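# Seat three arriving sleeves on separate pins, band down

## Task

Three sleeves will show up one after another. Slide each sleeve onto its own pin with the coloured band at the bottom, press it fully down until it rests on the table, and release it. A sleeve must not drop onto a pin's rim, and you must not release a sleeve that is only balanced on a pin's top. If either happens, lift the sleeve up well away from the pins and try again; a sleeve lowered from such a spot may still count as a failure. The task fails if the gripper is still holding a sleeve up at the finish. At the end the arm and hand must hang in free air and touch nothing during the last 1 s before grading, once the scene has settled. Knocking or placing anything off the table is a failure.

## Robot and tools

Robot: one arm with six revolute joints and a parallel two-finger gripper. Joint order everywhere (rows, Joint positions, Joint velocities, torques, load limits): waist, shoulder, elbow, wrist pitch, wrist yaw, wrist roll, then the gripper.

Scene frame: origin on the table surface right under the arm base, +z up, +y to the left when facing along +x. Lengths in metres. The base may sit slightly tilted against the table. The gripper's fingers extend along its own +x and close along its own y. end_effector_position is the point midway between the finger pads, about 3 to 4 cm back from the tips; the printed value can be off, more so when the arm is stretched out.

execute_actions takes "actions": a list holding zero or one item, plus optional "pictures" (boolean).
- Empty list: no motion, just returns the state with camera images.
- Motion item: {"rows": [...], "steps": N}, N from 7 to 15 (15 if omitted), each step 1/30 s. Each row is 7 numbers for the single arm: six absolute joint target angles in radians, then the gripper opening. Row k is used on step k; if rows run out, the last row is held. These are absolute targets, not offsets.
- Wait item: {"steps": N} with N up to 300 and no rows; sends nothing new and returns after N steps counted from the previous result.
Pictures come back only for an empty list or when "pictures": true is set.

Joint ranges (rad): waist -3.054 to 3.054, shoulder 0.000 to 3.142, elbow 0.000 to 2.356, wrist pitch -1.571 to 1.571, wrist yaw -1.571 to 1.571, wrist roll -3.142 to 3.142. A call is rejected (nothing sent) if a target exceeds an end by over 0.010 rad and also lies beyond where that joint was last reported. True ends may differ by up to 0.010 rad; targets past them get clipped and a "joint sent to its limit" line may appear, possibly referring to an earlier action.

Gripper opening: scale -1 to 1, +1 fully open (pads 0.088 m apart). Empty fingers close at about -0.80; lower values do nothing more. Full open to closed takes at least about 0.5 s. grip_measured reports the actual opening on that same scale. To hold something, command a value clearly under grip_measured; the bigger the gap, the harder the squeeze (up to about 34 N per pad; a fast close can squeeze harder and bounce open). Readings may carry a constant offset of about 1 mm.

Motion limits: each step, the sent target stays within a lead of the measured angle: 0.211 rad for waist, shoulder and elbow, 0.213 wrist pitch, 0.267 wrist yaw, 0.228 wrist roll. If targets would move the hand more than 70 mm from where it is, all are scaled back. Large moves therefore take several calls. Friction can leave a joint short of target, especially at long reach, and tiny changes may not happen at all, so check Joint positions after each move.

Timing: the result of an action is taken 7 steps before it ends; those steps then run while you compose the next reply. The simulation keeps running while you think and write, and the arm keeps heading for the last row you sent until it has nearly stopped or a step is HELD.

Result lines: the state line gives end_effector_position, end_effector_quat_wxyz and velocities (m/s, rad/s) in the scene frame. Joint positions/velocities list the six joints (rad, rad/s) then pad gap (m, m/s). "joint command not followed" means the clearance check changed or blocked targets (mounting blocks and posts count as part of the arm). HELD marks steps where your row was wholly or partly not sent. Joint torques are total drive outputs, with per-unit offset, scale and noise; they are nonzero in free air.

Faults: if contact torque hits a load limit (N m: waist 17.8, shoulder 22, elbow 22, wrist pitch 5.8, wrist yaw 5.78, wrist roll 5.42; held weight included), the arm halts for 10 s and drops the rest of the call. Holding loads heats motors; MOTOR HOT warns from 50 °C; at 95 °C an OVER-TEMPERATURE FAULT holds the arm, and if it fails to cool within 30 to 60 s power cuts and the arm goes limp with the gripper releasing. Avoid stalls and long loaded holds.

zoom_image: {"camera": one of cam_head_left, cam_head_right, cam_wrist, "region": [x0, y0, x1, y1]} in pixels of that camera's last full 504x504 image, origin top-left, region at most 504 by 504. Returns a closer crop.

show_instructions: no arguments; displays the reference pages for the scene.

Replying without any tool call ends everything.

Cameras: cam_head_left and cam_head_right are fixed, cam_wrist rides on the hand; calibration (K, distortion, T_world_to_cam) is supplied in OpenCV convention and may be off by a couple of degrees and millimetres.

Things to avoid: dropping sleeves, slamming or pressing hard into pins or table, letting a sleeve land on a pin rim, knocking anything off the table, ending with a sleeve still held, or leaving the hand resting on anything. Objects may occasionally get a brief external push. Smooth, economical motion is preferred.

Each tool is called after "Emit:" as name(argument=value, ...) on one line, values as JSON.

Reference images:

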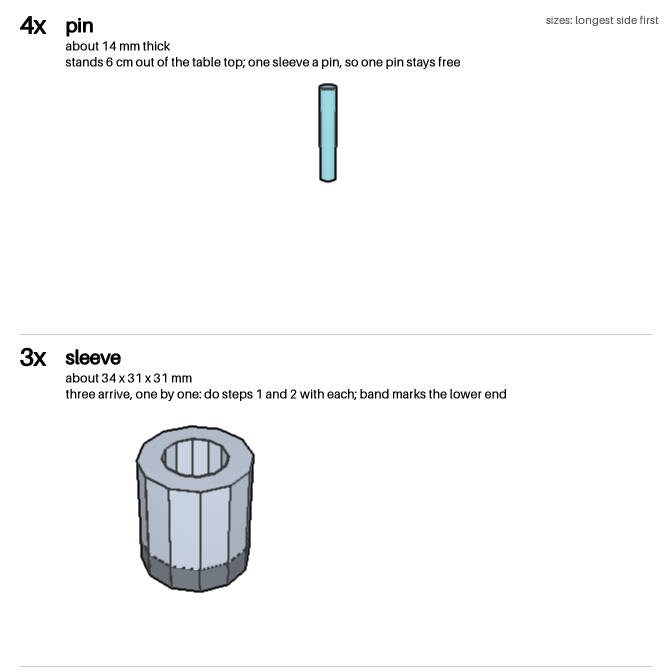

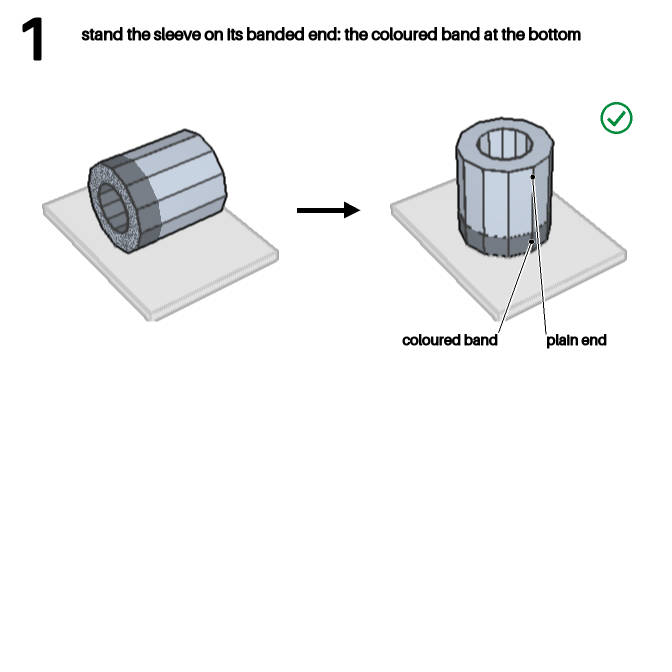

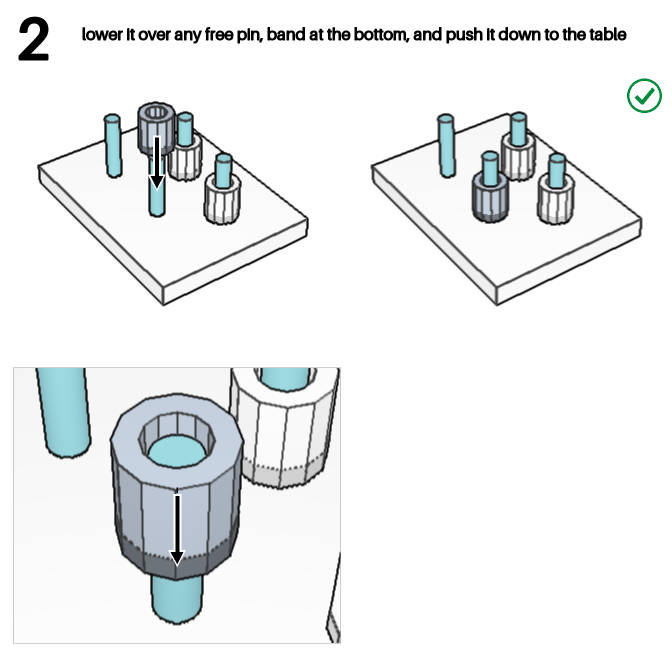

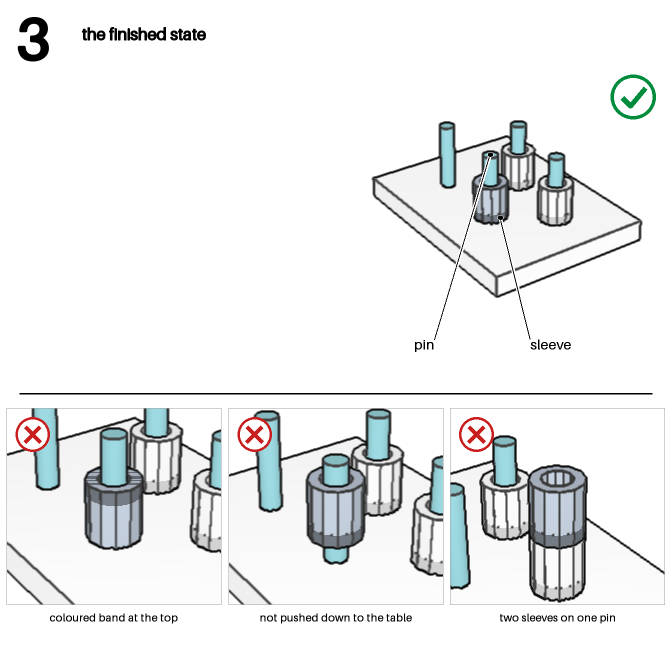

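## Session

Emit:
execute_actions(actions=[])

Scene clock: 0.00 s of 4600.00 s.
end_effector_position=(+0.0432, -0.4881, +0.2042) grip_measured=+0.844 end_effector_quat_wxyz=(+0.597, -0.108, +0.674, -0.422) end_effector_velocity=(-0.001, +0.002, -0.004) end_effector_angular_velocity=(+0.016, +0.019, +0.004)
Joint positions: [-1.189  0.841  1.298 -0.517  0.788 -1.091  0.08 ]
Joint velocities: [-0.002  0.002 -0.007 -0.007  0.007 -0.007 -0.   ]
Joint torques (N m, as the arm reports them, + toward a larger angle): no reading
Heat: hottest wrist pitch 24 °C (+0.0 °C/min).

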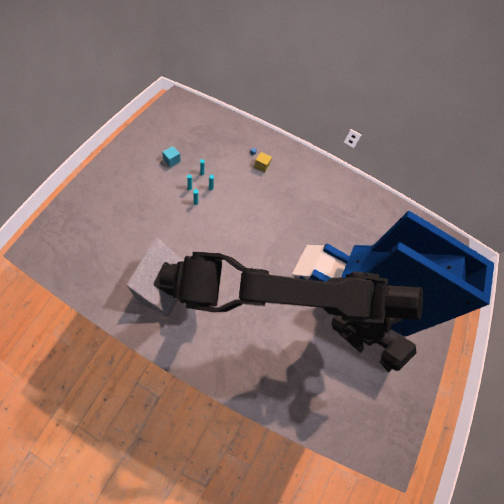

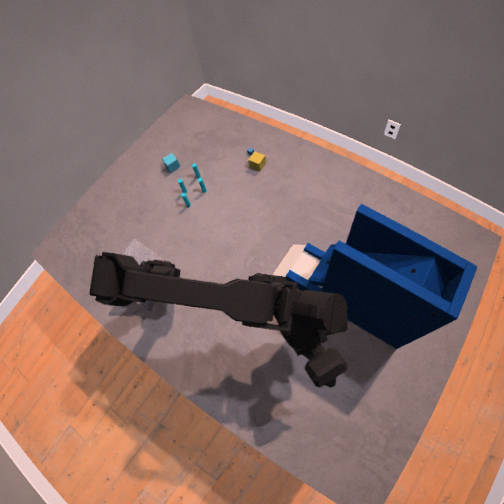

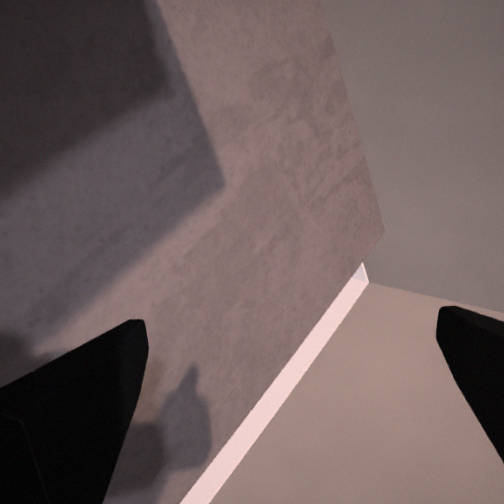

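Emit:
zoom_image(camera="cam_head_left", region=[140, 130, 290, 220])

Emit:
zoom_image(camera="cam_head_right", region=[140, 130, 290, 220])

Emit:
zoom_image(camera="cam_head_left", region=[270, 200, 420, 320])

Region (140, 130, 290, 220) of cam_head_left's 504x504 image, scaled by 3.360, with more detail than that image has; it fills the top 302 rows of this view, and the rest is white.

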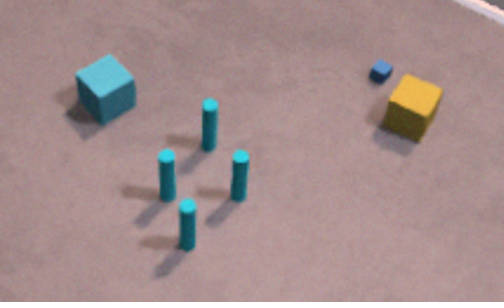

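Region (140, 130, 290, 220) of cam_head_right's 504x504 image, scaled by 3.360, with more detail than that image has; it fills the top 302 rows of this view, and the rest is white.

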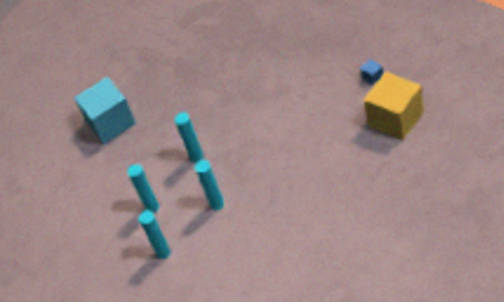

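Region (270, 200, 420, 320) of cam_head_left's 504x504 image, scaled by 3.360, with more detail than that image has; it fills the top 403 rows of this view, and the rest is white.

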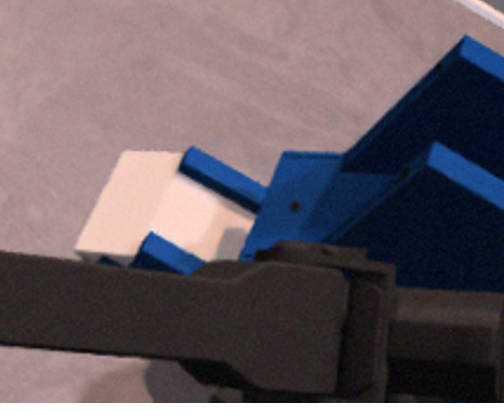

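Emit:
execute_actions(actions=[{"rows": [[-1.189,0.80,1.24,-0.49,0.788,-1.091,0.85],[-1.189,0.76,1.18,-0.47,0.788,-1.091,0.85],[-1.189,0.72,1.12,-0.45,0.788,-1.091,0.85],[-1.189,0.68,1.06,-0.42,0.788,-1.091,0.85],[-1.189,0.64,1.0,-0.40,0.788,-1.091,0.85],[-1.189,0.60,0.94,-0.38,0.788,-1.091,0.85],[-1.189,0.56,0.88,-0.35,0.788,-1.091,0.85],[-1.189,0.52,0.82,-0.33,0.788,-1.091,0.85],[-1.189,0.48,0.76,-0.30,0.788,-1.091,0.85],[-1.189,0.44,0.70,-0.28,0.788,-1.091,0.85],[-1.189,0.40,0.64,-0.26,0.788,-1.091,0.85],[-1.189,0.36,0.58,-0.23,0.788,-1.091,0.85],[-1.189,0.33,0.54,-0.21,0.788,-1.091,0.85],[-1.189,0.31,0.51,-0.2,0.788,-1.091,0.85],[-1.189,0.3,0.5,-0.2,0.788,-1.091,0.85]], "steps": 15}])

Emit:
execute_actions(actions=[{"steps": 15}], pictures=true)

Scene clock: 8.07 s of 4600.00 s.
end_effector_position=(+0.0300, -0.4455, +0.1883) grip_measured=+0.849 end_effector_quat_wxyz=(+0.597, -0.111, +0.663, -0.437) end_effector_velocity=(-0.080, +0.224, -0.053) end_effector_angular_velocity=(-0.337, -0.151, -0.118)
Joint positions: [-1.189  0.661  1.045 -0.406  0.788 -1.091  0.081]
Joint velocities: [-0.002 -1.062 -1.306  0.637 -0.007 -0.007  0.   ]
Joint torques (N m, as the arm reports them, + toward a larger angle): [-0.02 -5.99  3.67  1.61  0.13  0.  ]
Heat: hottest shoulder 25 °C (+7.4 °C/min).
Steps of this call (steps 1 to 234: nothing new was sent; steps 235 to 242: the first 8 steps of this action). Readings (joint positions):
235: [-1.189 0.838 1.295 -0.512 0.788 -1.091]
236: [-1.189 0.830 1.281 -0.500 0.788 -1.091]
238: [-1.189 0.790 1.220 -0.476 0.788 -1.091]
242: the state above

Scene clock: 8.57 s of 4600.00 s.
end_effector_position=(+0.0127, -0.3536, +0.1236) grip_measured=+0.850 end_effector_quat_wxyz=(+0.597, -0.112, +0.658, -0.446) end_effector_velocity=(-0.002, +0.034, -0.034) end_effector_angular_velocity=(-0.004, -0.009, -0.002)
Joint positions: [-1.189  0.324  0.535 -0.212  0.789 -1.091  0.081]
Joint velocities: [-0.002 -0.11  -0.203  0.095 -0.007  0.007  0.   ]
Joint torques (N m, as the arm reports them, + toward a larger angle): [-0.3  -3.28  4.13  1.67  0.11  0.01]
Heat: hottest shoulder 25 °C (+7.0 °C/min).
Kept back: nothing.
Steps of this call (steps 1 to 7: the last 7 steps of your previous action; steps 8 to 15: the robot went on to your last target). Readings (joint positions):
1: [-1.189 0.624 1.002 -0.383 0.788 -1.091]
2: [-1.189 0.586 0.959 -0.361 0.788 -1.091]
4: [-1.189 0.507 0.874 -0.316 0.788 -1.091]
8: [-1.189 0.372 0.711 -0.240 0.789 -1.091]
15: the state above
camera_calibration (this result's frames):
cam_wrist: T_world_to_cam=[[-0.410521, -0.54858, 0.728377, -0.265309], [-0.741316, 0.665914, 0.0837223, 0.267317], [-0.530965, -0.505587, -0.680042, -0.0164382], [0, 0, 0, 1]] pos_world=[0.0805235, -0.331864, 0.159686]

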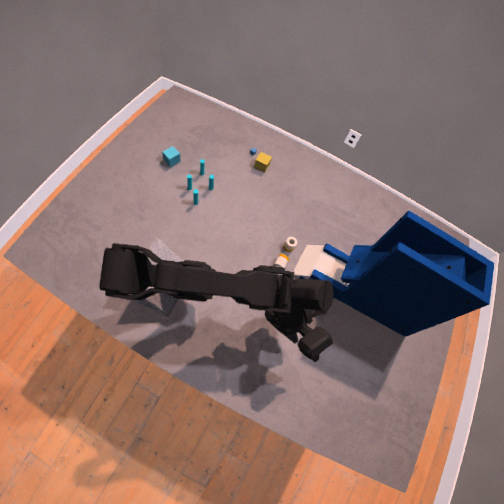

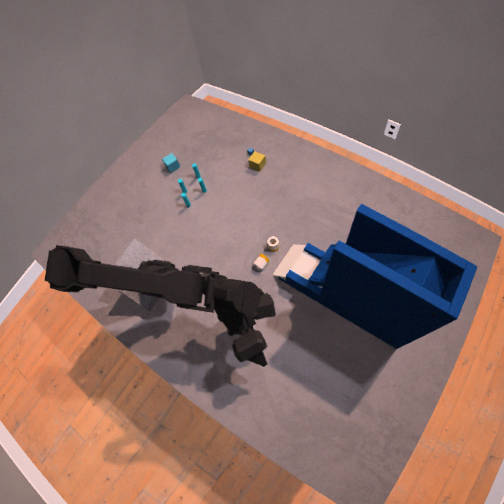

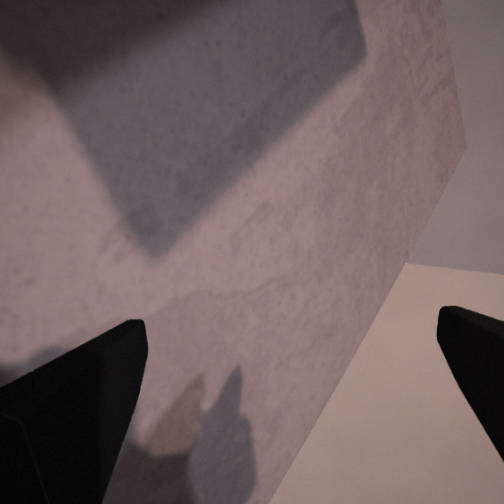

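Emit:
zoom_image(camera="cam_head_right", region=[230, 220, 330, 290])

Emit:
zoom_image(camera="cam_head_left", region=[250, 220, 350, 290])

Region (230, 220, 330, 290) of cam_head_right's 504x504 image, scaled by 5.040, with more detail than that image has; it fills the top 353 rows of this view, and the rest is white.

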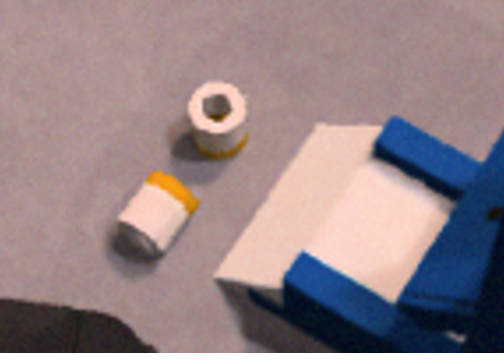

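Region (250, 220, 350, 290) of cam_head_left's 504x504 image, scaled by 5.040, with more detail than that image has; it fills the top 353 rows of this view, and the rest is white.

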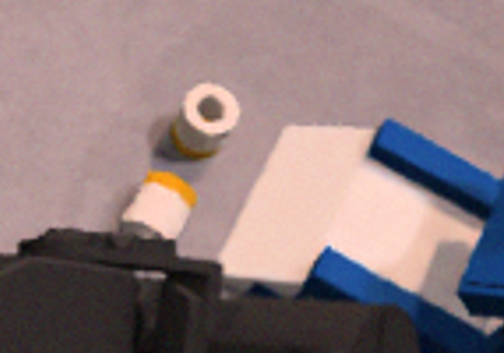

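Emit:
execute_actions(actions=[{"rows": [[-1.15,0.31,0.51,-0.21,0.79,-1.07,0.85],[-1.10,0.33,0.53,-0.23,0.79,-1.04,0.85],[-1.05,0.35,0.55,-0.25,0.79,-1.0,0.85],[-1.0,0.36,0.56,-0.26,0.79,-0.97,0.85],[-0.95,0.38,0.58,-0.28,0.79,-0.94,0.85],[-0.9,0.4,0.6,-0.3,0.79,-0.9,0.85],[-0.85,0.41,0.61,-0.31,0.79,-0.87,0.85],[-0.8,0.43,0.63,-0.33,0.79,-0.84,0.85],[-0.75,0.45,0.65,-0.35,0.8,-0.8,0.85],[-0.7,0.46,0.66,-0.36,0.8,-0.77,0.85],[-0.65,0.48,0.68,-0.38,0.8,-0.74,0.85],[-0.6,0.5,0.7,-0.4,0.8,-0.7,0.85],[-0.55,0.52,0.72,-0.42,0.8,-0.67,0.85],[-0.5,0.54,0.74,-0.44,0.8,-0.64,0.85],[-0.45,0.56,0.76,-0.46,0.8,-0.6,0.85]], "steps": 15}])

Emit:
execute_actions(actions=[{"rows": [[-0.41,0.59,0.79,-0.50,0.8,-0.57,0.85],[-0.37,0.63,0.82,-0.54,0.8,-0.54,0.85],[-0.33,0.67,0.85,-0.58,0.8,-0.51,0.85],[-0.30,0.71,0.88,-0.62,0.8,-0.48,0.85],[-0.28,0.75,0.91,-0.66,0.8,-0.45,0.85],[-0.26,0.79,0.94,-0.70,0.8,-0.42,0.85],[-0.24,0.83,0.97,-0.74,0.8,-0.39,0.85],[-0.23,0.87,1.0,-0.78,0.8,-0.36,0.85],[-0.22,0.91,1.03,-0.82,0.8,-0.33,0.85],[-0.21,0.95,1.06,-0.86,0.8,-0.30,0.85],[-0.20,0.99,1.09,-0.90,0.8,-0.27,0.85],[-0.19,1.03,1.12,-0.94,0.8,-0.24,0.85],[-0.18,1.07,1.15,-0.98,0.8,-0.21,0.85],[-0.17,1.11,1.18,-1.02,0.8,-0.18,0.85],[-0.16,1.15,1.21,-1.06,0.8,-0.15,0.85]], "steps": 15}])

Emit:
execute_actions(actions=[{"rows": [[-0.15,1.18,1.24,-1.10,0.8,-0.13,0.85],[-0.145,1.21,1.26,-1.14,0.8,-0.11,0.85],[-0.14,1.24,1.28,-1.18,0.8,-0.09,0.85],[-0.135,1.27,1.31,-1.22,0.8,-0.07,0.85],[-0.13,1.30,1.33,-1.26,0.8,-0.05,0.85],[-0.125,1.33,1.35,-1.30,0.8,-0.03,0.85],[-0.12,1.36,1.38,-1.34,0.8,-0.01,0.85],[-0.11,1.39,1.40,-1.38,0.81,0.01,0.85],[-0.10,1.42,1.43,-1.42,0.81,0.03,0.85],[-0.095,1.44,1.45,-1.46,0.81,0.05,0.85],[-0.09,1.46,1.47,-1.49,0.81,0.07,0.85],[-0.085,1.48,1.48,-1.52,0.81,0.08,0.85],[-0.08,1.49,1.49,-1.54,0.81,0.088,0.85],[-0.08,1.50,1.50,-1.55,0.81,0.088,0.85],[-0.08,1.503,1.505,-1.56,0.81,0.088,0.85]], "steps": 15}])

Emit:
execute_actions(actions=[{"steps": 20}], pictures=true)

Scene clock: 12.80 s of 4600.00 s.
end_effector_position=(+0.0611, -0.3478, +0.1182) grip_measured=+0.850 end_effector_quat_wxyz=(+0.688, -0.071, +0.592, -0.414) end_effector_velocity=(+0.290, +0.013, +0.026) end_effector_angular_velocity=(+0.382, -1.249, +0.499)
Joint positions: [-0.961  0.368  0.567 -0.275  0.791 -0.944  0.081]
Joint velocities: [ 1.306  0.437  0.432 -0.447 -0.007  0.813 -0.   ]
Joint torques (N m, as the arm reports them, + toward a larger angle): [ 0.23 -1.22  5.85  1.24 -0.03  0.18]
Heat: hottest wrist pitch 26 °C (+9.4 °C/min).
Steps of this call (steps 1 to 30: the robot went on to your last target; steps 31 to 119: nothing new was sent; steps 120 to 127: the first 8 steps of this action). Readings (joint positions):
120: [-1.186 0.307 0.514 -0.201 0.789 -1.090]
121: [-1.174 0.307 0.514 -0.203 0.790 -1.082]
123: [-1.121 0.315 0.522 -0.223 0.791 -1.046]
127: the state above

Scene clock: 13.30 s of 4600.00 s.
end_effector_position=(+0.2048, -0.3055, +0.1573) grip_measured=+0.850 end_effector_quat_wxyz=(+0.852, +0.055, +0.475, -0.213) end_effector_velocity=(+0.216, +0.138, +0.035) end_effector_angular_velocity=(+0.731, +0.148, +0.768)
Joint positions: [-0.323  0.727  0.891 -0.642  0.798 -0.472  0.081]
Joint velocities: [ 0.759  1.131  0.852 -1.15  -0.007  0.916 -0.   ]
Joint torques (N m, as the arm reports them, + toward a larger angle): [ 1.35 -0.33  4.48  0.92 -0.17  0.11]
Heat: hottest wrist pitch 26 °C (+9.0 °C/min).
Steps of this call (steps 1 to 7: the last 7 steps of your previous action; steps 8 to 15: the first 8 steps of this action). Readings (joint positions):
8: [-0.596 0.504 0.705 -0.412 0.796 -0.690]
9: [-0.551 0.527 0.727 -0.438 0.797 -0.658]
11: [-0.461 0.584 0.780 -0.499 0.798 -0.595]
15: the state above

Scene clock: 13.80 s of 4600.00 s.
end_effector_position=(+0.2650, -0.2520, +0.1569) grip_measured=+0.850 end_effector_quat_wxyz=(+0.777, +0.053, +0.625, -0.052) end_effector_velocity=(+0.041, +0.076, -0.009) end_effector_angular_velocity=(+0.109, +0.793, +0.492)
Joint positions: [-0.137  1.27   1.307 -1.234  0.799 -0.07   0.081]
Joint velocities: [ 0.203  0.911  0.716 -1.165  0.037  0.637 -0.   ]
Joint torques (N m, as the arm reports them, + toward a larger angle): [ 3.85 -1.51  3.77  0.55  0.    0.13]
Heat: hottest wrist pitch 26 °C (+8.7 °C/min).
Steps of this call (steps 1 to 7: the last 7 steps of your previous action; steps 8 to 15: the first 8 steps of this action). Readings (joint positions):
8: [-0.195 1.036 1.126 -0.953 0.799 -0.233]
9: [-0.183 1.074 1.155 -0.992 0.799 -0.207]
11: [-0.165 1.143 1.207 -1.073 0.799 -0.158]
15: the state above

Scene clock: 14.47 s of 4600.00 s.
end_effector_position=(+0.2700, -0.2373, +0.1610) grip_measured=+0.850 end_effector_quat_wxyz=(+0.712, +0.004, +0.703, -0.002) end_effector_velocity=(-0.003, +0.003, +0.001) end_effector_angular_velocity=(+0.020, +0.025, +0.021)
Joint positions: [-0.081  1.49   1.496 -1.555  0.808  0.083  0.081]
Joint velocities: [ 0.002  0.012  0.012 -0.037 -0.022  0.007  0.   ]
Joint torques (N m, as the arm reports them, + toward a larger angle): [ 4.87 -2.    3.44  0.33  0.05  0.09]
Heat: hottest wrist pitch 26 °C (+8.3 °C/min).
Kept back: nothing.
Steps of this call (steps 1 to 7: the last 7 steps of your previous action; steps 8 to 20: the robot went on to your last target). Readings (joint positions):
1: [-0.130 1.300 1.331 -1.274 0.801 -0.049]
2: [-0.123 1.330 1.356 -1.313 0.803 -0.028]
4: [-0.108 1.383 1.401 -1.388 0.804 0.012]
8: [-0.089 1.456 1.461 -1.493 0.806 0.058]
20: the state above
camera_calibration (this result's frames):
cam_wrist: T_world_to_cam=[[-0.0445097, -0.998882, 0.0159308, -0.214103], [-0.951607, 0.0472462, 0.303663, 0.251994], [-0.304076, -0.00164396, -0.952646, 0.306609], [0, 0, 0, 1]] pos_world=[0.323502, -0.225266, 0.21898]

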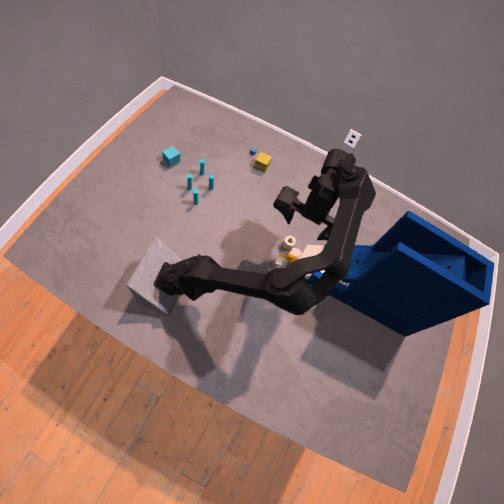

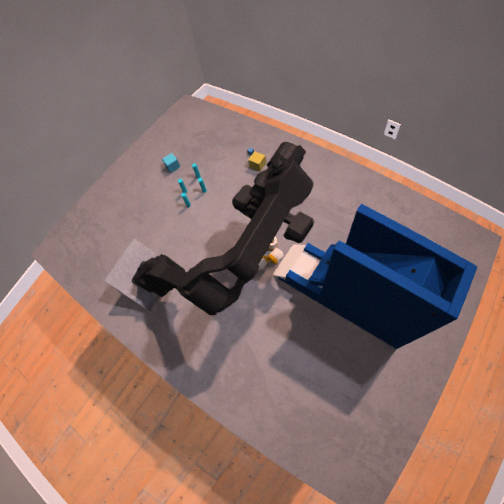

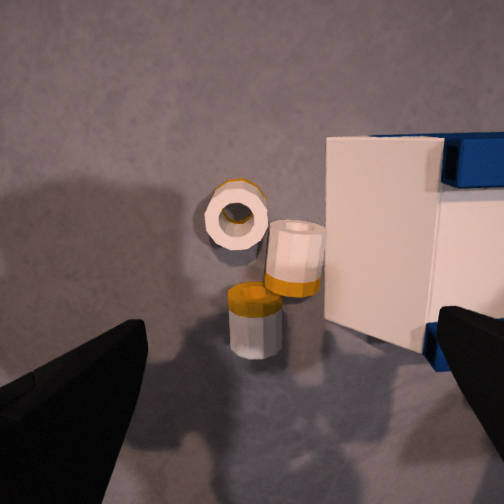

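Emit:
execute_actions(actions=[{"rows": [[-0.085,1.503,1.50,-1.55,0.81,0.06,0.8],[-0.09,1.503,1.49,-1.54,0.81,0.02,0.75],[-0.095,1.503,1.48,-1.53,0.81,-0.02,0.7],[-0.10,1.503,1.475,-1.515,0.81,-0.07,0.65],[-0.105,1.503,1.465,-1.50,0.81,-0.12,0.6],[-0.11,1.503,1.455,-1.49,0.81,-0.17,0.55],[-0.115,1.503,1.45,-1.475,0.81,-0.22,0.5],[-0.12,1.502,1.44,-1.46,0.805,-0.27,0.45],[-0.125,1.502,1.43,-1.45,0.805,-0.32,0.4],[-0.13,1.502,1.42,-1.435,0.805,-0.37,0.35],[-0.135,1.502,1.41,-1.42,0.805,-0.42,0.3],[-0.14,1.502,1.40,-1.41,0.805,-0.47,0.25],[-0.145,1.502,1.395,-1.395,0.805,-0.52,0.25],[-0.15,1.502,1.385,-1.38,0.805,-0.57,0.25],[-0.155,1.502,1.375,-1.37,0.805,-0.62,0.25]], "steps": 15}])

Emit:
execute_actions(actions=[{"rows": [[-0.16,1.502,1.365,-1.355,0.805,-0.67,0.25],[-0.165,1.502,1.355,-1.34,0.805,-0.72,0.25],[-0.17,1.502,1.345,-1.325,0.805,-0.77,0.25],[-0.175,1.502,1.335,-1.31,0.803,-0.82,0.25],[-0.18,1.502,1.325,-1.295,0.803,-0.87,0.25],[-0.185,1.501,1.315,-1.28,0.803,-0.92,0.25],[-0.19,1.501,1.31,-1.265,0.801,-0.97,0.25],[-0.195,1.501,1.30,-1.25,0.801,-1.02,0.25],[-0.2,1.501,1.295,-1.24,0.801,-1.06,0.25],[-0.202,1.501,1.29,-1.232,0.801,-1.10,0.25],[-0.204,1.501,1.287,-1.227,0.801,-1.136,0.25]], "steps": 15}])

Emit:
execute_actions(actions=[{"steps": 20}], pictures=true)

Scene clock: 17.17 s of 4600.00 s.
end_effector_position=(+0.2748, -0.2363, +0.1545) grip_measured=+0.610 end_effector_quat_wxyz=(+0.712, -0.056, +0.697, +0.056) end_effector_velocity=(+0.016, +0.014, -0.064) end_effector_angular_velocity=(-0.038, +0.009, +1.070)
Joint positions: [-0.098  1.492  1.478 -1.505  0.808 -0.116  0.069]
Joint velocities: [-0.144 -0.007 -0.232  0.359  0.007 -1.267 -0.064]
Joint torques (N m, as the arm reports them, + toward a larger angle): [ 3.86 -2.05  1.53  0.55 -0.06 -0.19]
Heat: hottest shoulder 25 °C (+3.5 °C/min).
Steps of this call (steps 1 to 30: the robot went on to your last target; steps 31 to 73: nothing new was sent; steps 74 to 81: the first 8 steps of this action). Readings (joint positions):
74: [-0.081 1.492 1.498 -1.557 0.808 0.084]
75: [-0.081 1.492 1.498 -1.557 0.808 0.074]
77: [-0.083 1.492 1.498 -1.545 0.808 0.030]
81: the state above

Scene clock: 17.67 s of 4600.00 s.
end_effector_position=(+0.2811, -0.2251, +0.1178) grip_measured=+0.260 end_effector_quat_wxyz=(+0.658, -0.270, +0.650, +0.266) end_effector_velocity=(+0.014, +0.022, -0.076) end_effector_angular_velocity=(-0.012, -0.009, +1.227)
Joint positions: [-0.171  1.492  1.343 -1.305  0.805 -0.833  0.052]
Joint velocities: [-0.154  0.002 -0.271  0.447 -0.022 -1.458 -0.004]
Joint torques (N m, as the arm reports them, + toward a larger angle): [ 4.23 -2.65  1.6   0.61 -0.14 -0.16]
Heat: hottest shoulder 25 °C (+3.4 °C/min).
Steps of this call (steps 1 to 7: the last 7 steps of your previous action; steps 8 to 15: the first 8 steps of this action). Readings (joint positions):
8: [-0.136 1.492 1.409 -1.405 0.808 -0.489]
9: [-0.141 1.492 1.399 -1.391 0.808 -0.539]
11: [-0.151 1.492 1.380 -1.363 0.807 -0.637]
15: the state above

Scene clock: 18.33 s of 4600.00 s.
end_effector_position=(+0.2833, -0.2222, +0.1050) grip_measured=+0.250 end_effector_quat_wxyz=(+0.618, -0.353, +0.611, +0.346) end_effector_velocity=(+0.001, +0.002, +0.000) end_effector_angular_velocity=(+0.021, -0.009, +0.012)
Joint positions: [-0.198  1.492  1.298 -1.23   0.804 -1.131  0.051]
Joint velocities: [-0.002 -0.002  0.002  0.007 -0.022 -0.022 -0.   ]
Joint torques (N m, as the arm reports them, + toward a larger angle): [ 4.27 -2.81  1.72  0.59 -0.2  -0.16]
Heat: hottest shoulder 25 °C (+3.3 °C/min).
Kept back: nothing.
Steps of this call (steps 1 to 7: the last 7 steps of your previous action; steps 8 to 20: the robot went on to your last target). Readings (joint positions):
1: [-0.176 1.492 1.334 -1.291 0.805 -0.882]
2: [-0.181 1.492 1.327 -1.278 0.804 -0.929]
4: [-0.189 1.492 1.314 -1.259 0.804 -1.011]
8: [-0.195 1.492 1.303 -1.240 0.804 -1.090]
20: the state above
camera_calibration (this result's frames):
cam_wrist: T_world_to_cam=[[0.840707, -0.540479, 0.0330735, -0.348296], [-0.522608, -0.793887, 0.310844, -0.0282693], [-0.141748, -0.278613, -0.949885, 0.149482], [0, 0, 0, 1]] pos_world=[0.29923, -0.169041, 0.162298]

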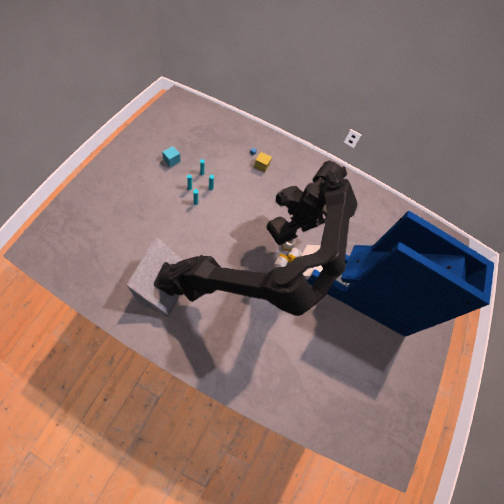

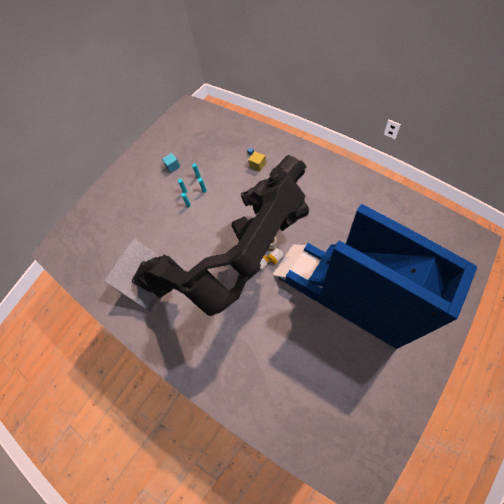

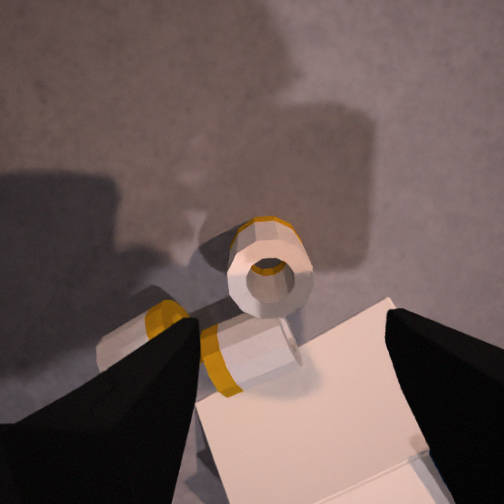

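Emit:
execute_actions(actions=[{"rows": [[-0.212,1.505,1.275,-1.218,0.797,-1.145,0.25],[-0.22,1.508,1.265,-1.20,0.795,-1.155,0.25],[-0.23,1.511,1.254,-1.18,0.793,-1.168,0.25],[-0.24,1.511,1.243,-1.16,0.791,-1.182,0.25],[-0.25,1.511,1.232,-1.14,0.789,-1.196,0.25],[-0.26,1.511,1.222,-1.12,0.787,-1.21,0.25],[-0.27,1.511,1.211,-1.10,0.785,-1.224,0.25],[-0.28,1.511,1.20,-1.08,0.783,-1.238,0.25],[-0.29,1.511,1.19,-1.06,0.781,-1.252,0.25],[-0.30,1.511,1.179,-1.04,0.779,-1.266,0.25],[-0.31,1.511,1.168,-1.02,0.777,-1.28,0.25],[-0.32,1.511,1.158,-1.0,0.775,-1.294,0.25],[-0.33,1.511,1.147,-0.978,0.773,-1.308,0.25],[-0.34,1.511,1.137,-0.957,0.771,-1.322,0.25],[-0.349,1.511,1.127,-0.937,0.770,-1.334,0.25]], "steps": 15}])

Emit:
execute_actions(actions=[{"steps": 22}], pictures=true)

Scene clock: 19.50 s of 4600.00 s.
end_effector_position=(+0.2833, -0.2193, +0.0868) grip_measured=+0.250 end_effector_quat_wxyz=(+0.615, -0.353, +0.611, +0.353) end_effector_velocity=(-0.004, +0.009, -0.108) end_effector_angular_velocity=(+0.026, +0.058, +0.049)
Joint positions: [-0.242  1.496  1.245 -1.143  0.791 -1.192  0.051]
Joint velocities: [-0.276  0.022 -0.295  0.505 -0.066 -0.374 -0.   ]
Joint torques (N m, as the arm reports them, + toward a larger angle): [ 4.28 -2.47  1.58  0.55 -0.21 -0.18]
Heat: hottest shoulder 25 °C (+3.1 °C/min).
Steps of this call (steps 1 to 15: the robot went on to your last target; steps 16 to 27: nothing new was sent; steps 28 to 35: the first 8 steps of this action). Readings (joint positions):
28: [-0.199 1.492 1.296 -1.228 0.803 -1.134]
29: [-0.200 1.492 1.293 -1.223 0.802 -1.137]
31: [-0.210 1.493 1.282 -1.203 0.799 -1.150]
35: the state above

Scene clock: 20.23 s of 4600.00 s.
end_effector_position=(+0.2818, -0.2194, +0.0488) grip_measured=+0.250 end_effector_quat_wxyz=(+0.613, -0.354, +0.612, +0.354) end_effector_velocity=(-0.003, +0.002, -0.001) end_effector_angular_velocity=(+0.009, +0.008, +0.014)
Joint positions: [-0.342  1.499  1.138 -0.941  0.772 -1.33   0.051]
Joint velocities: [-0.002 -0.002 -0.007 -0.007 -0.007 -0.007  0.   ]
Joint torques (N m, as the arm reports them, + toward a larger angle): [ 4.28 -3.13  1.62  0.55 -0.21 -0.18]
Heat: hottest shoulder 25 °C (+3.0 °C/min).
Kept back: nothing.
Steps of this call (steps 1 to 7: the last 7 steps of your previous action; steps 8 to 22: the robot went on to your last target). Readings (joint positions):
1: [-0.251 1.497 1.235 -1.125 0.790 -1.204]
2: [-0.261 1.498 1.225 -1.107 0.788 -1.217]
4: [-0.280 1.498 1.205 -1.070 0.784 -1.243]
8: [-0.318 1.498 1.165 -0.994 0.777 -1.294]
22: the state above
camera_calibration (this result's frames):
cam_wrist: T_world_to_cam=[[0.847927, -0.529773, 0.0189762, -0.34269], [-0.507963, -0.801739, 0.314942, -0.0153787], [-0.151634, -0.276687, -0.948921, 0.0998099], [0, 0, 0, 1]] pos_world=[0.297899, -0.166262, 0.106058]

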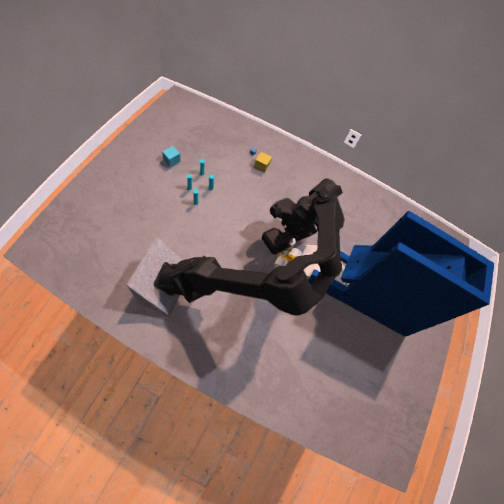

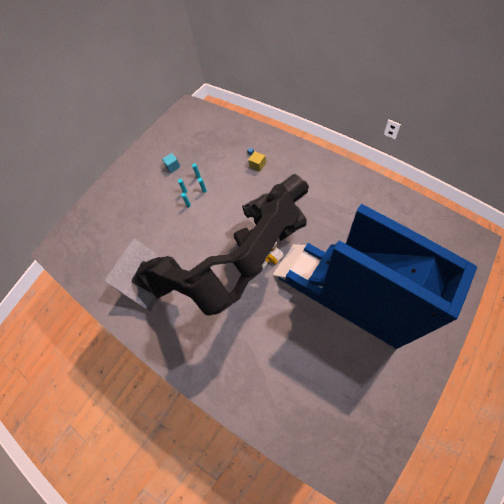

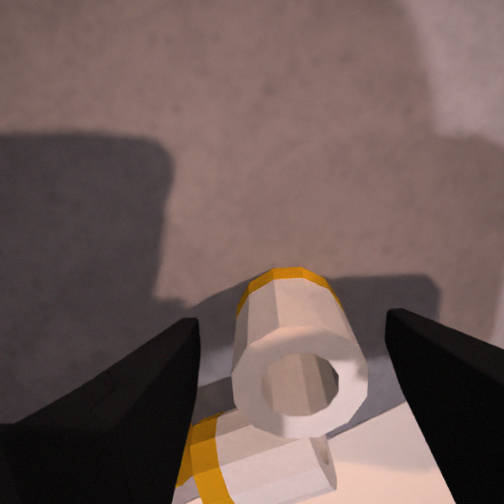

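Emit:
execute_actions(actions=[{"rows": [[-0.349,1.511,1.127,-0.937,0.770,-1.334,0.15],[-0.349,1.511,1.127,-0.937,0.770,-1.334,0.05],[-0.349,1.511,1.127,-0.937,0.770,-1.334,-0.03],[-0.349,1.511,1.127,-0.937,0.770,-1.334,-0.1],[-0.349,1.511,1.127,-0.937,0.770,-1.334,-0.15],[-0.349,1.511,1.127,-0.937,0.770,-1.334,-0.2],[-0.349,1.511,1.127,-0.937,0.770,-1.334,-0.25],[-0.349,1.511,1.127,-0.937,0.770,-1.334,-0.3],[-0.349,1.511,1.127,-0.937,0.770,-1.334,-0.35],[-0.349,1.511,1.127,-0.937,0.770,-1.334,-0.4]], "steps": 15}])

Emit:
execute_actions(actions=[{"steps": 10}], pictures=true)

Scene clock: 21.33 s of 4600.00 s.
end_effector_position=(+0.2818, -0.2194, +0.0485) grip_measured=-0.112 end_effector_quat_wxyz=(+0.613, -0.353, +0.612, +0.354) end_effector_velocity=(-0.003, -0.001, -0.000) end_effector_angular_velocity=(-0.006, +0.009, +0.040)
Joint positions: [-0.343  1.499  1.137 -0.939  0.772 -1.33   0.034]
Joint velocities: [-0.002 -0.002 -0.002 -0.007  0.007 -0.037 -0.075]
Joint torques (N m, as the arm reports them, + toward a larger angle): [ 4.27 -3.14  1.42  0.58 -0.2  -0.16]
Heat: hottest shoulder 25 °C (+2.8 °C/min).
Steps of this call (steps 1 to 15: the robot went on to your last target; steps 16 to 25: nothing new was sent; steps 26 to 33: the first 8 steps of this action). Readings (joint positions):
26: [-0.343 1.499 1.137 -0.939 0.772 -1.330]
27: [-0.343 1.499 1.137 -0.939 0.772 -1.330]
29: [-0.343 1.499 1.137 -0.939 0.772 -1.330]
33: the state above

Scene clock: 21.67 s of 4600.00 s.
end_effector_position=(+0.2818, -0.2194, +0.0485) grip_measured=-0.184 end_effector_quat_wxyz=(+0.613, -0.353, +0.612, +0.354) end_effector_velocity=(-0.001, +0.003, -0.000) end_effector_angular_velocity=(+0.022, +0.001, +0.011)
Joint positions: [-0.343  1.499  1.137 -0.939  0.772 -1.33   0.03 ]
Joint velocities: [-0.002 -0.002 -0.002 -0.007 -0.022 -0.007 -0.   ]
Joint torques (N m, as the arm reports them, + toward a larger angle): [ 4.26 -3.16  1.43  0.57 -0.19 -0.17]
Heat: hottest shoulder 25 °C (+2.8 °C/min).
Kept back: nothing.
Steps of this call (steps 1 to 7: the last 7 steps of your previous action; steps 8 to 10: the robot went on to your last target). Readings (joint positions):
1: [-0.343 1.499 1.137 -0.939 0.772 -1.330]
2: [-0.343 1.499 1.137 -0.939 0.772 -1.330]
4: [-0.343 1.499 1.137 -0.939 0.772 -1.330]
8: [-0.343 1.499 1.137 -0.939 0.772 -1.330]
10: the state above
camera_calibration (this result's frames):
cam_wrist: T_world_to_cam=[[0.847769, -0.530027, 0.0189593, -0.342679], [-0.508226, -0.801639, 0.31477, -0.0151897], [-0.151638, -0.276488, -0.948979, 0.0996007], [0, 0, 0, 1]] pos_world=[0.297896, -0.166267, 0.105797]

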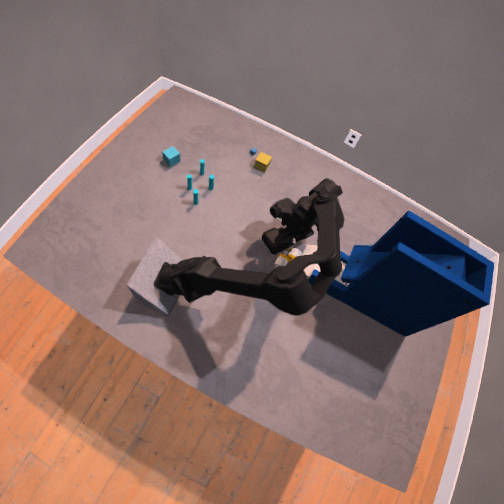

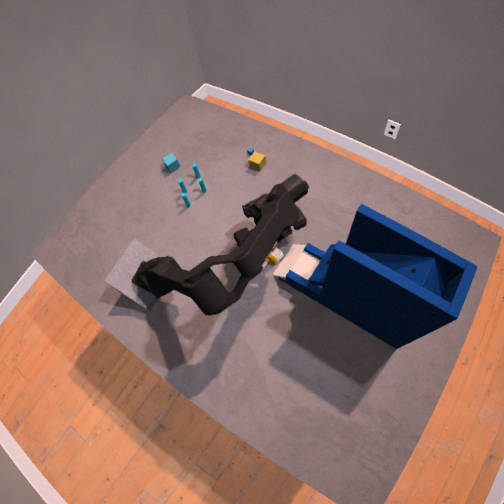

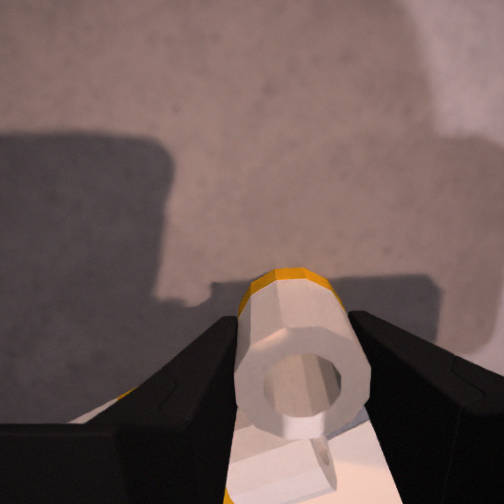

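Emit:
execute_actions(actions=[{"rows": [[-0.335,1.505,1.145,-0.95,0.775,-1.32,-0.4],[-0.325,1.505,1.157,-0.97,0.777,-1.31,-0.4],[-0.312,1.505,1.17,-0.995,0.78,-1.295,-0.4],[-0.298,1.505,1.185,-1.025,0.783,-1.275,-0.4],[-0.284,1.505,1.20,-1.055,0.786,-1.255,-0.4],[-0.27,1.505,1.215,-1.085,0.789,-1.235,-0.4],[-0.256,1.505,1.23,-1.115,0.792,-1.215,-0.4],[-0.242,1.505,1.245,-1.145,0.795,-1.195,-0.4],[-0.228,1.505,1.26,-1.175,0.797,-1.175,-0.4],[-0.214,1.505,1.275,-1.2,0.8,-1.155,-0.4],[-0.195,1.515,1.29,-1.225,0.8,-1.13,-0.4],[-0.172,1.535,1.305,-1.24,0.795,-1.10,-0.4],[-0.146,1.56,1.32,-1.25,0.79,-1.065,-0.4],[-0.118,1.59,1.333,-1.257,0.783,-1.03,-0.4],[-0.09,1.622,1.346,-1.264,0.776,-0.995,-0.4]], "steps": 15}])

Emit:
execute_actions(actions=[{"rows": [[-0.06,1.655,1.36,-1.271,0.768,-0.957,-0.4],[-0.03,1.688,1.374,-1.278,0.76,-0.918,-0.4],[0.0,1.722,1.388,-1.285,0.752,-0.879,-0.4],[0.03,1.755,1.402,-1.292,0.744,-0.84,-0.4],[0.06,1.789,1.416,-1.299,0.736,-0.801,-0.4],[0.09,1.822,1.43,-1.306,0.728,-0.762,-0.4],[0.12,1.856,1.444,-1.313,0.72,-0.723,-0.4],[0.15,1.889,1.458,-1.32,0.712,-0.684,-0.4],[0.18,1.923,1.472,-1.327,0.704,-0.645,-0.4],[0.21,1.956,1.486,-1.334,0.696,-0.606,-0.4],[0.24,1.99,1.50,-1.341,0.688,-0.567,-0.4],[0.27,2.023,1.514,-1.348,0.68,-0.528,-0.4],[0.30,2.057,1.528,-1.355,0.672,-0.489,-0.4],[0.33,2.09,1.542,-1.362,0.664,-0.45,-0.4],[0.36,2.124,1.556,-1.369,0.656,-0.411,-0.4]], "steps": 15}])

Emit:
execute_actions(actions=[{"rows": [[0.39,2.157,1.57,-1.376,0.648,-0.372,-0.4],[0.42,2.19,1.584,-1.383,0.64,-0.333,-0.4],[0.45,2.224,1.598,-1.39,0.632,-0.294,-0.4],[0.48,2.257,1.612,-1.397,0.624,-0.255,-0.4],[0.51,2.29,1.626,-1.404,0.616,-0.216,-0.4],[0.535,2.32,1.64,-1.411,0.609,-0.18,-0.4],[0.557,2.346,1.652,-1.417,0.603,-0.15,-0.4],[0.576,2.368,1.663,-1.422,0.598,-0.125,-0.4],[0.592,2.386,1.672,-1.426,0.594,-0.105,-0.4],[0.604,2.40,1.679,-1.429,0.591,-0.09,-0.4],[0.612,2.41,1.684,-1.431,0.589,-0.08,-0.4],[0.617,2.418,1.686,-1.432,0.588,-0.075,-0.4]], "steps": 15}])

Emit:
execute_actions(actions=[{"steps": 22}], pictures=true)

Scene clock: 25.70 s of 4600.00 s.
end_effector_position=(+0.2817, -0.2174, +0.0676) grip_measured=-0.185 end_effector_quat_wxyz=(+0.610, -0.354, +0.612, +0.358) end_effector_velocity=(+0.011, -0.001, +0.147) end_effector_angular_velocity=(+0.008, -0.030, -0.012)
Joint positions: [-0.289  1.5    1.19  -1.053  0.783 -1.258  0.03 ]
Joint velocities: [ 0.388 -0.002  0.427 -0.769  0.066  0.52   0.   ]
Joint torques (N m, as the arm reports them, + toward a larger angle): [ 4.91 -3.52  3.6   0.25 -0.04  0.08]
Heat: hottest shoulder 25 °C (+2.3 °C/min).
Steps of this call (steps 1 to 15: the robot went on to your last target; steps 16 to 113: nothing new was sent; steps 114 to 121: the first 8 steps of this action). Readings (joint positions):
114: [-0.343 1.500 1.137 -0.939 0.772 -1.331]
115: [-0.342 1.500 1.137 -0.942 0.772 -1.329]
117: [-0.333 1.500 1.145 -0.968 0.773 -1.315]
121: the state above

Scene clock: 26.20 s of 4600.00 s.
end_effector_position=(+0.3300, -0.1256, +0.1231) grip_measured=-0.185 end_effector_quat_wxyz=(+0.628, -0.338, +0.593, +0.373) end_effector_velocity=(+0.108, +0.378, +0.084) end_effector_angular_velocity=(+0.151, +0.038, +0.075)
Joint positions: [ 0.042  1.763  1.402 -1.288  0.741 -0.822  0.03 ]
Joint velocities: [ 0.877  0.979  0.398 -0.227 -0.227  1.121  0.   ]
Joint torques (N m, as the arm reports them, + toward a larger angle): [ 6.54 -2.69  3.41  0.24 -0.26  0.02]
Heat: hottest shoulder 25 °C (+2.3 °C/min).
Steps of this call (steps 1 to 7: the last 7 steps of your previous action; steps 8 to 15: the first 8 steps of this action). Readings (joint positions):
8: [-0.154 1.549 1.308 -1.222 0.790 -1.072]
9: [-0.129 1.573 1.323 -1.233 0.785 -1.040]
11: [-0.074 1.632 1.350 -1.254 0.771 -0.970]
15: the state above

Scene clock: 26.70 s of 4600.00 s.
end_effector_position=(+0.3232, +0.0730, +0.1663) grip_measured=-0.185 end_effector_quat_wxyz=(+0.619, -0.341, +0.601, +0.372) end_effector_velocity=(-0.135, +0.357, +0.054) end_effector_angular_velocity=(-0.216, +0.008, +0.020)
Joint positions: [ 0.487  2.252  1.61  -1.394  0.624 -0.249  0.03 ]
Joint velocities: [ 0.823  0.901  0.369 -0.198 -0.227  1.004 -0.   ]
Joint torques (N m, as the arm reports them, + toward a larger angle): [ 6.54 -4.    4.25  0.28 -0.15  0.06]
Heat: hottest shoulder 25 °C (+2.2 °C/min).
Steps of this call (steps 1 to 7: the last 7 steps of your previous action; steps 8 to 15: the first 8 steps of this action). Readings (joint positions):
8: [0.279 2.024 1.515 -1.346 0.680 -0.515]
9: [0.309 2.057 1.528 -1.353 0.672 -0.476]
11: [0.369 2.124 1.556 -1.368 0.656 -0.398]
15: the state above

Scene clock: 27.43 s of 4600.00 s.
end_effector_position=(+0.2983, +0.1282, +0.1725) grip_measured=-0.184 end_effector_quat_wxyz=(+0.615, -0.352, +0.611, +0.354) end_effector_velocity=(-0.001, -0.001, -0.001) end_effector_angular_velocity=(-0.012, -0.002, +0.016)
Joint positions: [ 0.616  2.402  1.677 -1.429  0.59  -0.079  0.03 ]
Joint velocities: [ 0.002  0.002 -0.002 -0.007  0.007 -0.007 -0.   ]
Joint torques (N m, as the arm reports them, + toward a larger angle): [ 6.76 -4.1   4.58  0.33 -0.15  0.13]
Heat: hottest shoulder 25 °C (+2.2 °C/min).
Kept back: nothing.
Steps of this call (steps 1 to 7: the last 7 steps of your previous action; steps 8 to 22: the robot went on to your last target). Readings (joint positions):
1: [0.513 2.281 1.622 -1.400 0.617 -0.218]
2: [0.537 2.307 1.633 -1.406 0.611 -0.190]
4: [0.576 2.349 1.649 -1.415 0.601 -0.146]
8: [0.611 2.390 1.665 -1.424 0.593 -0.102]
22: the state above
camera_calibration (this result's frames):
cam_wrist: T_world_to_cam=[[0.846945, -0.531324, 0.0194791, -0.17443], [-0.510375, -0.802192, 0.309849, 0.234375], [-0.149004, -0.272366, -0.950586, 0.314828], [0, 0, 0, 1]] pos_world=[0.314262, 0.181083, 0.230048]

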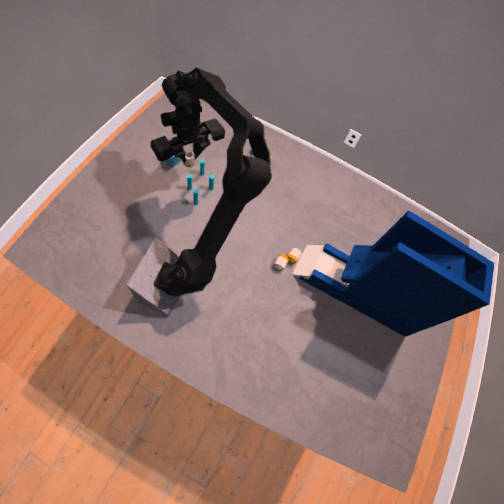

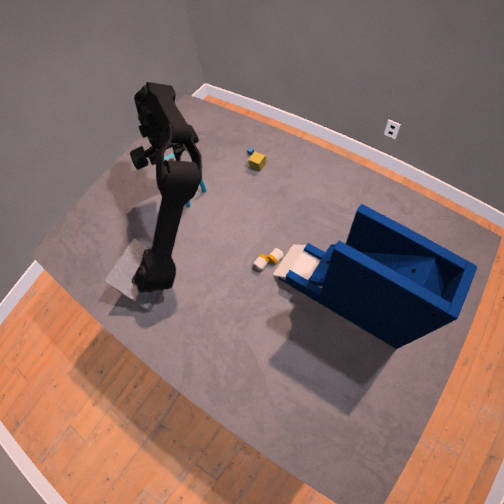

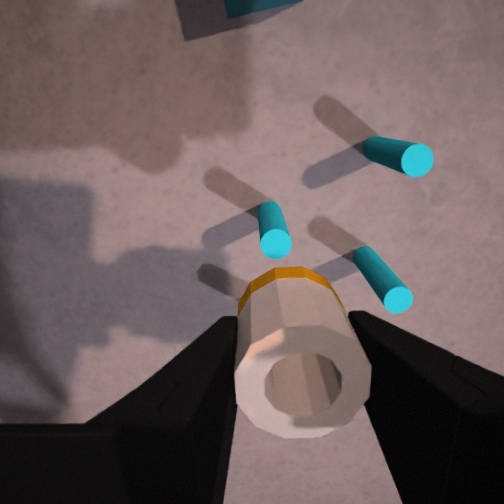

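Emit:
zoom_image(camera="cam_wrist", region=[220, 130, 460, 450])

Region (220, 130, 460, 450) of cam_wrist's 504x504 image, scaled by 1.575, with more detail than that image has; it fills the left 378 columns of this view, and the rest is white.

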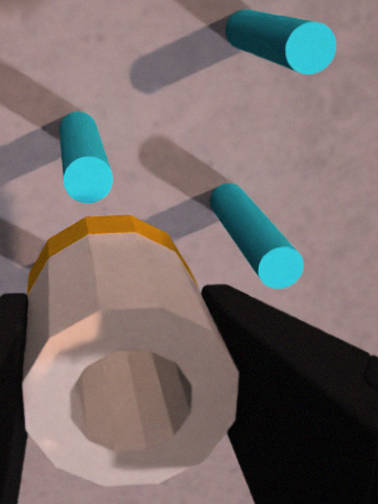

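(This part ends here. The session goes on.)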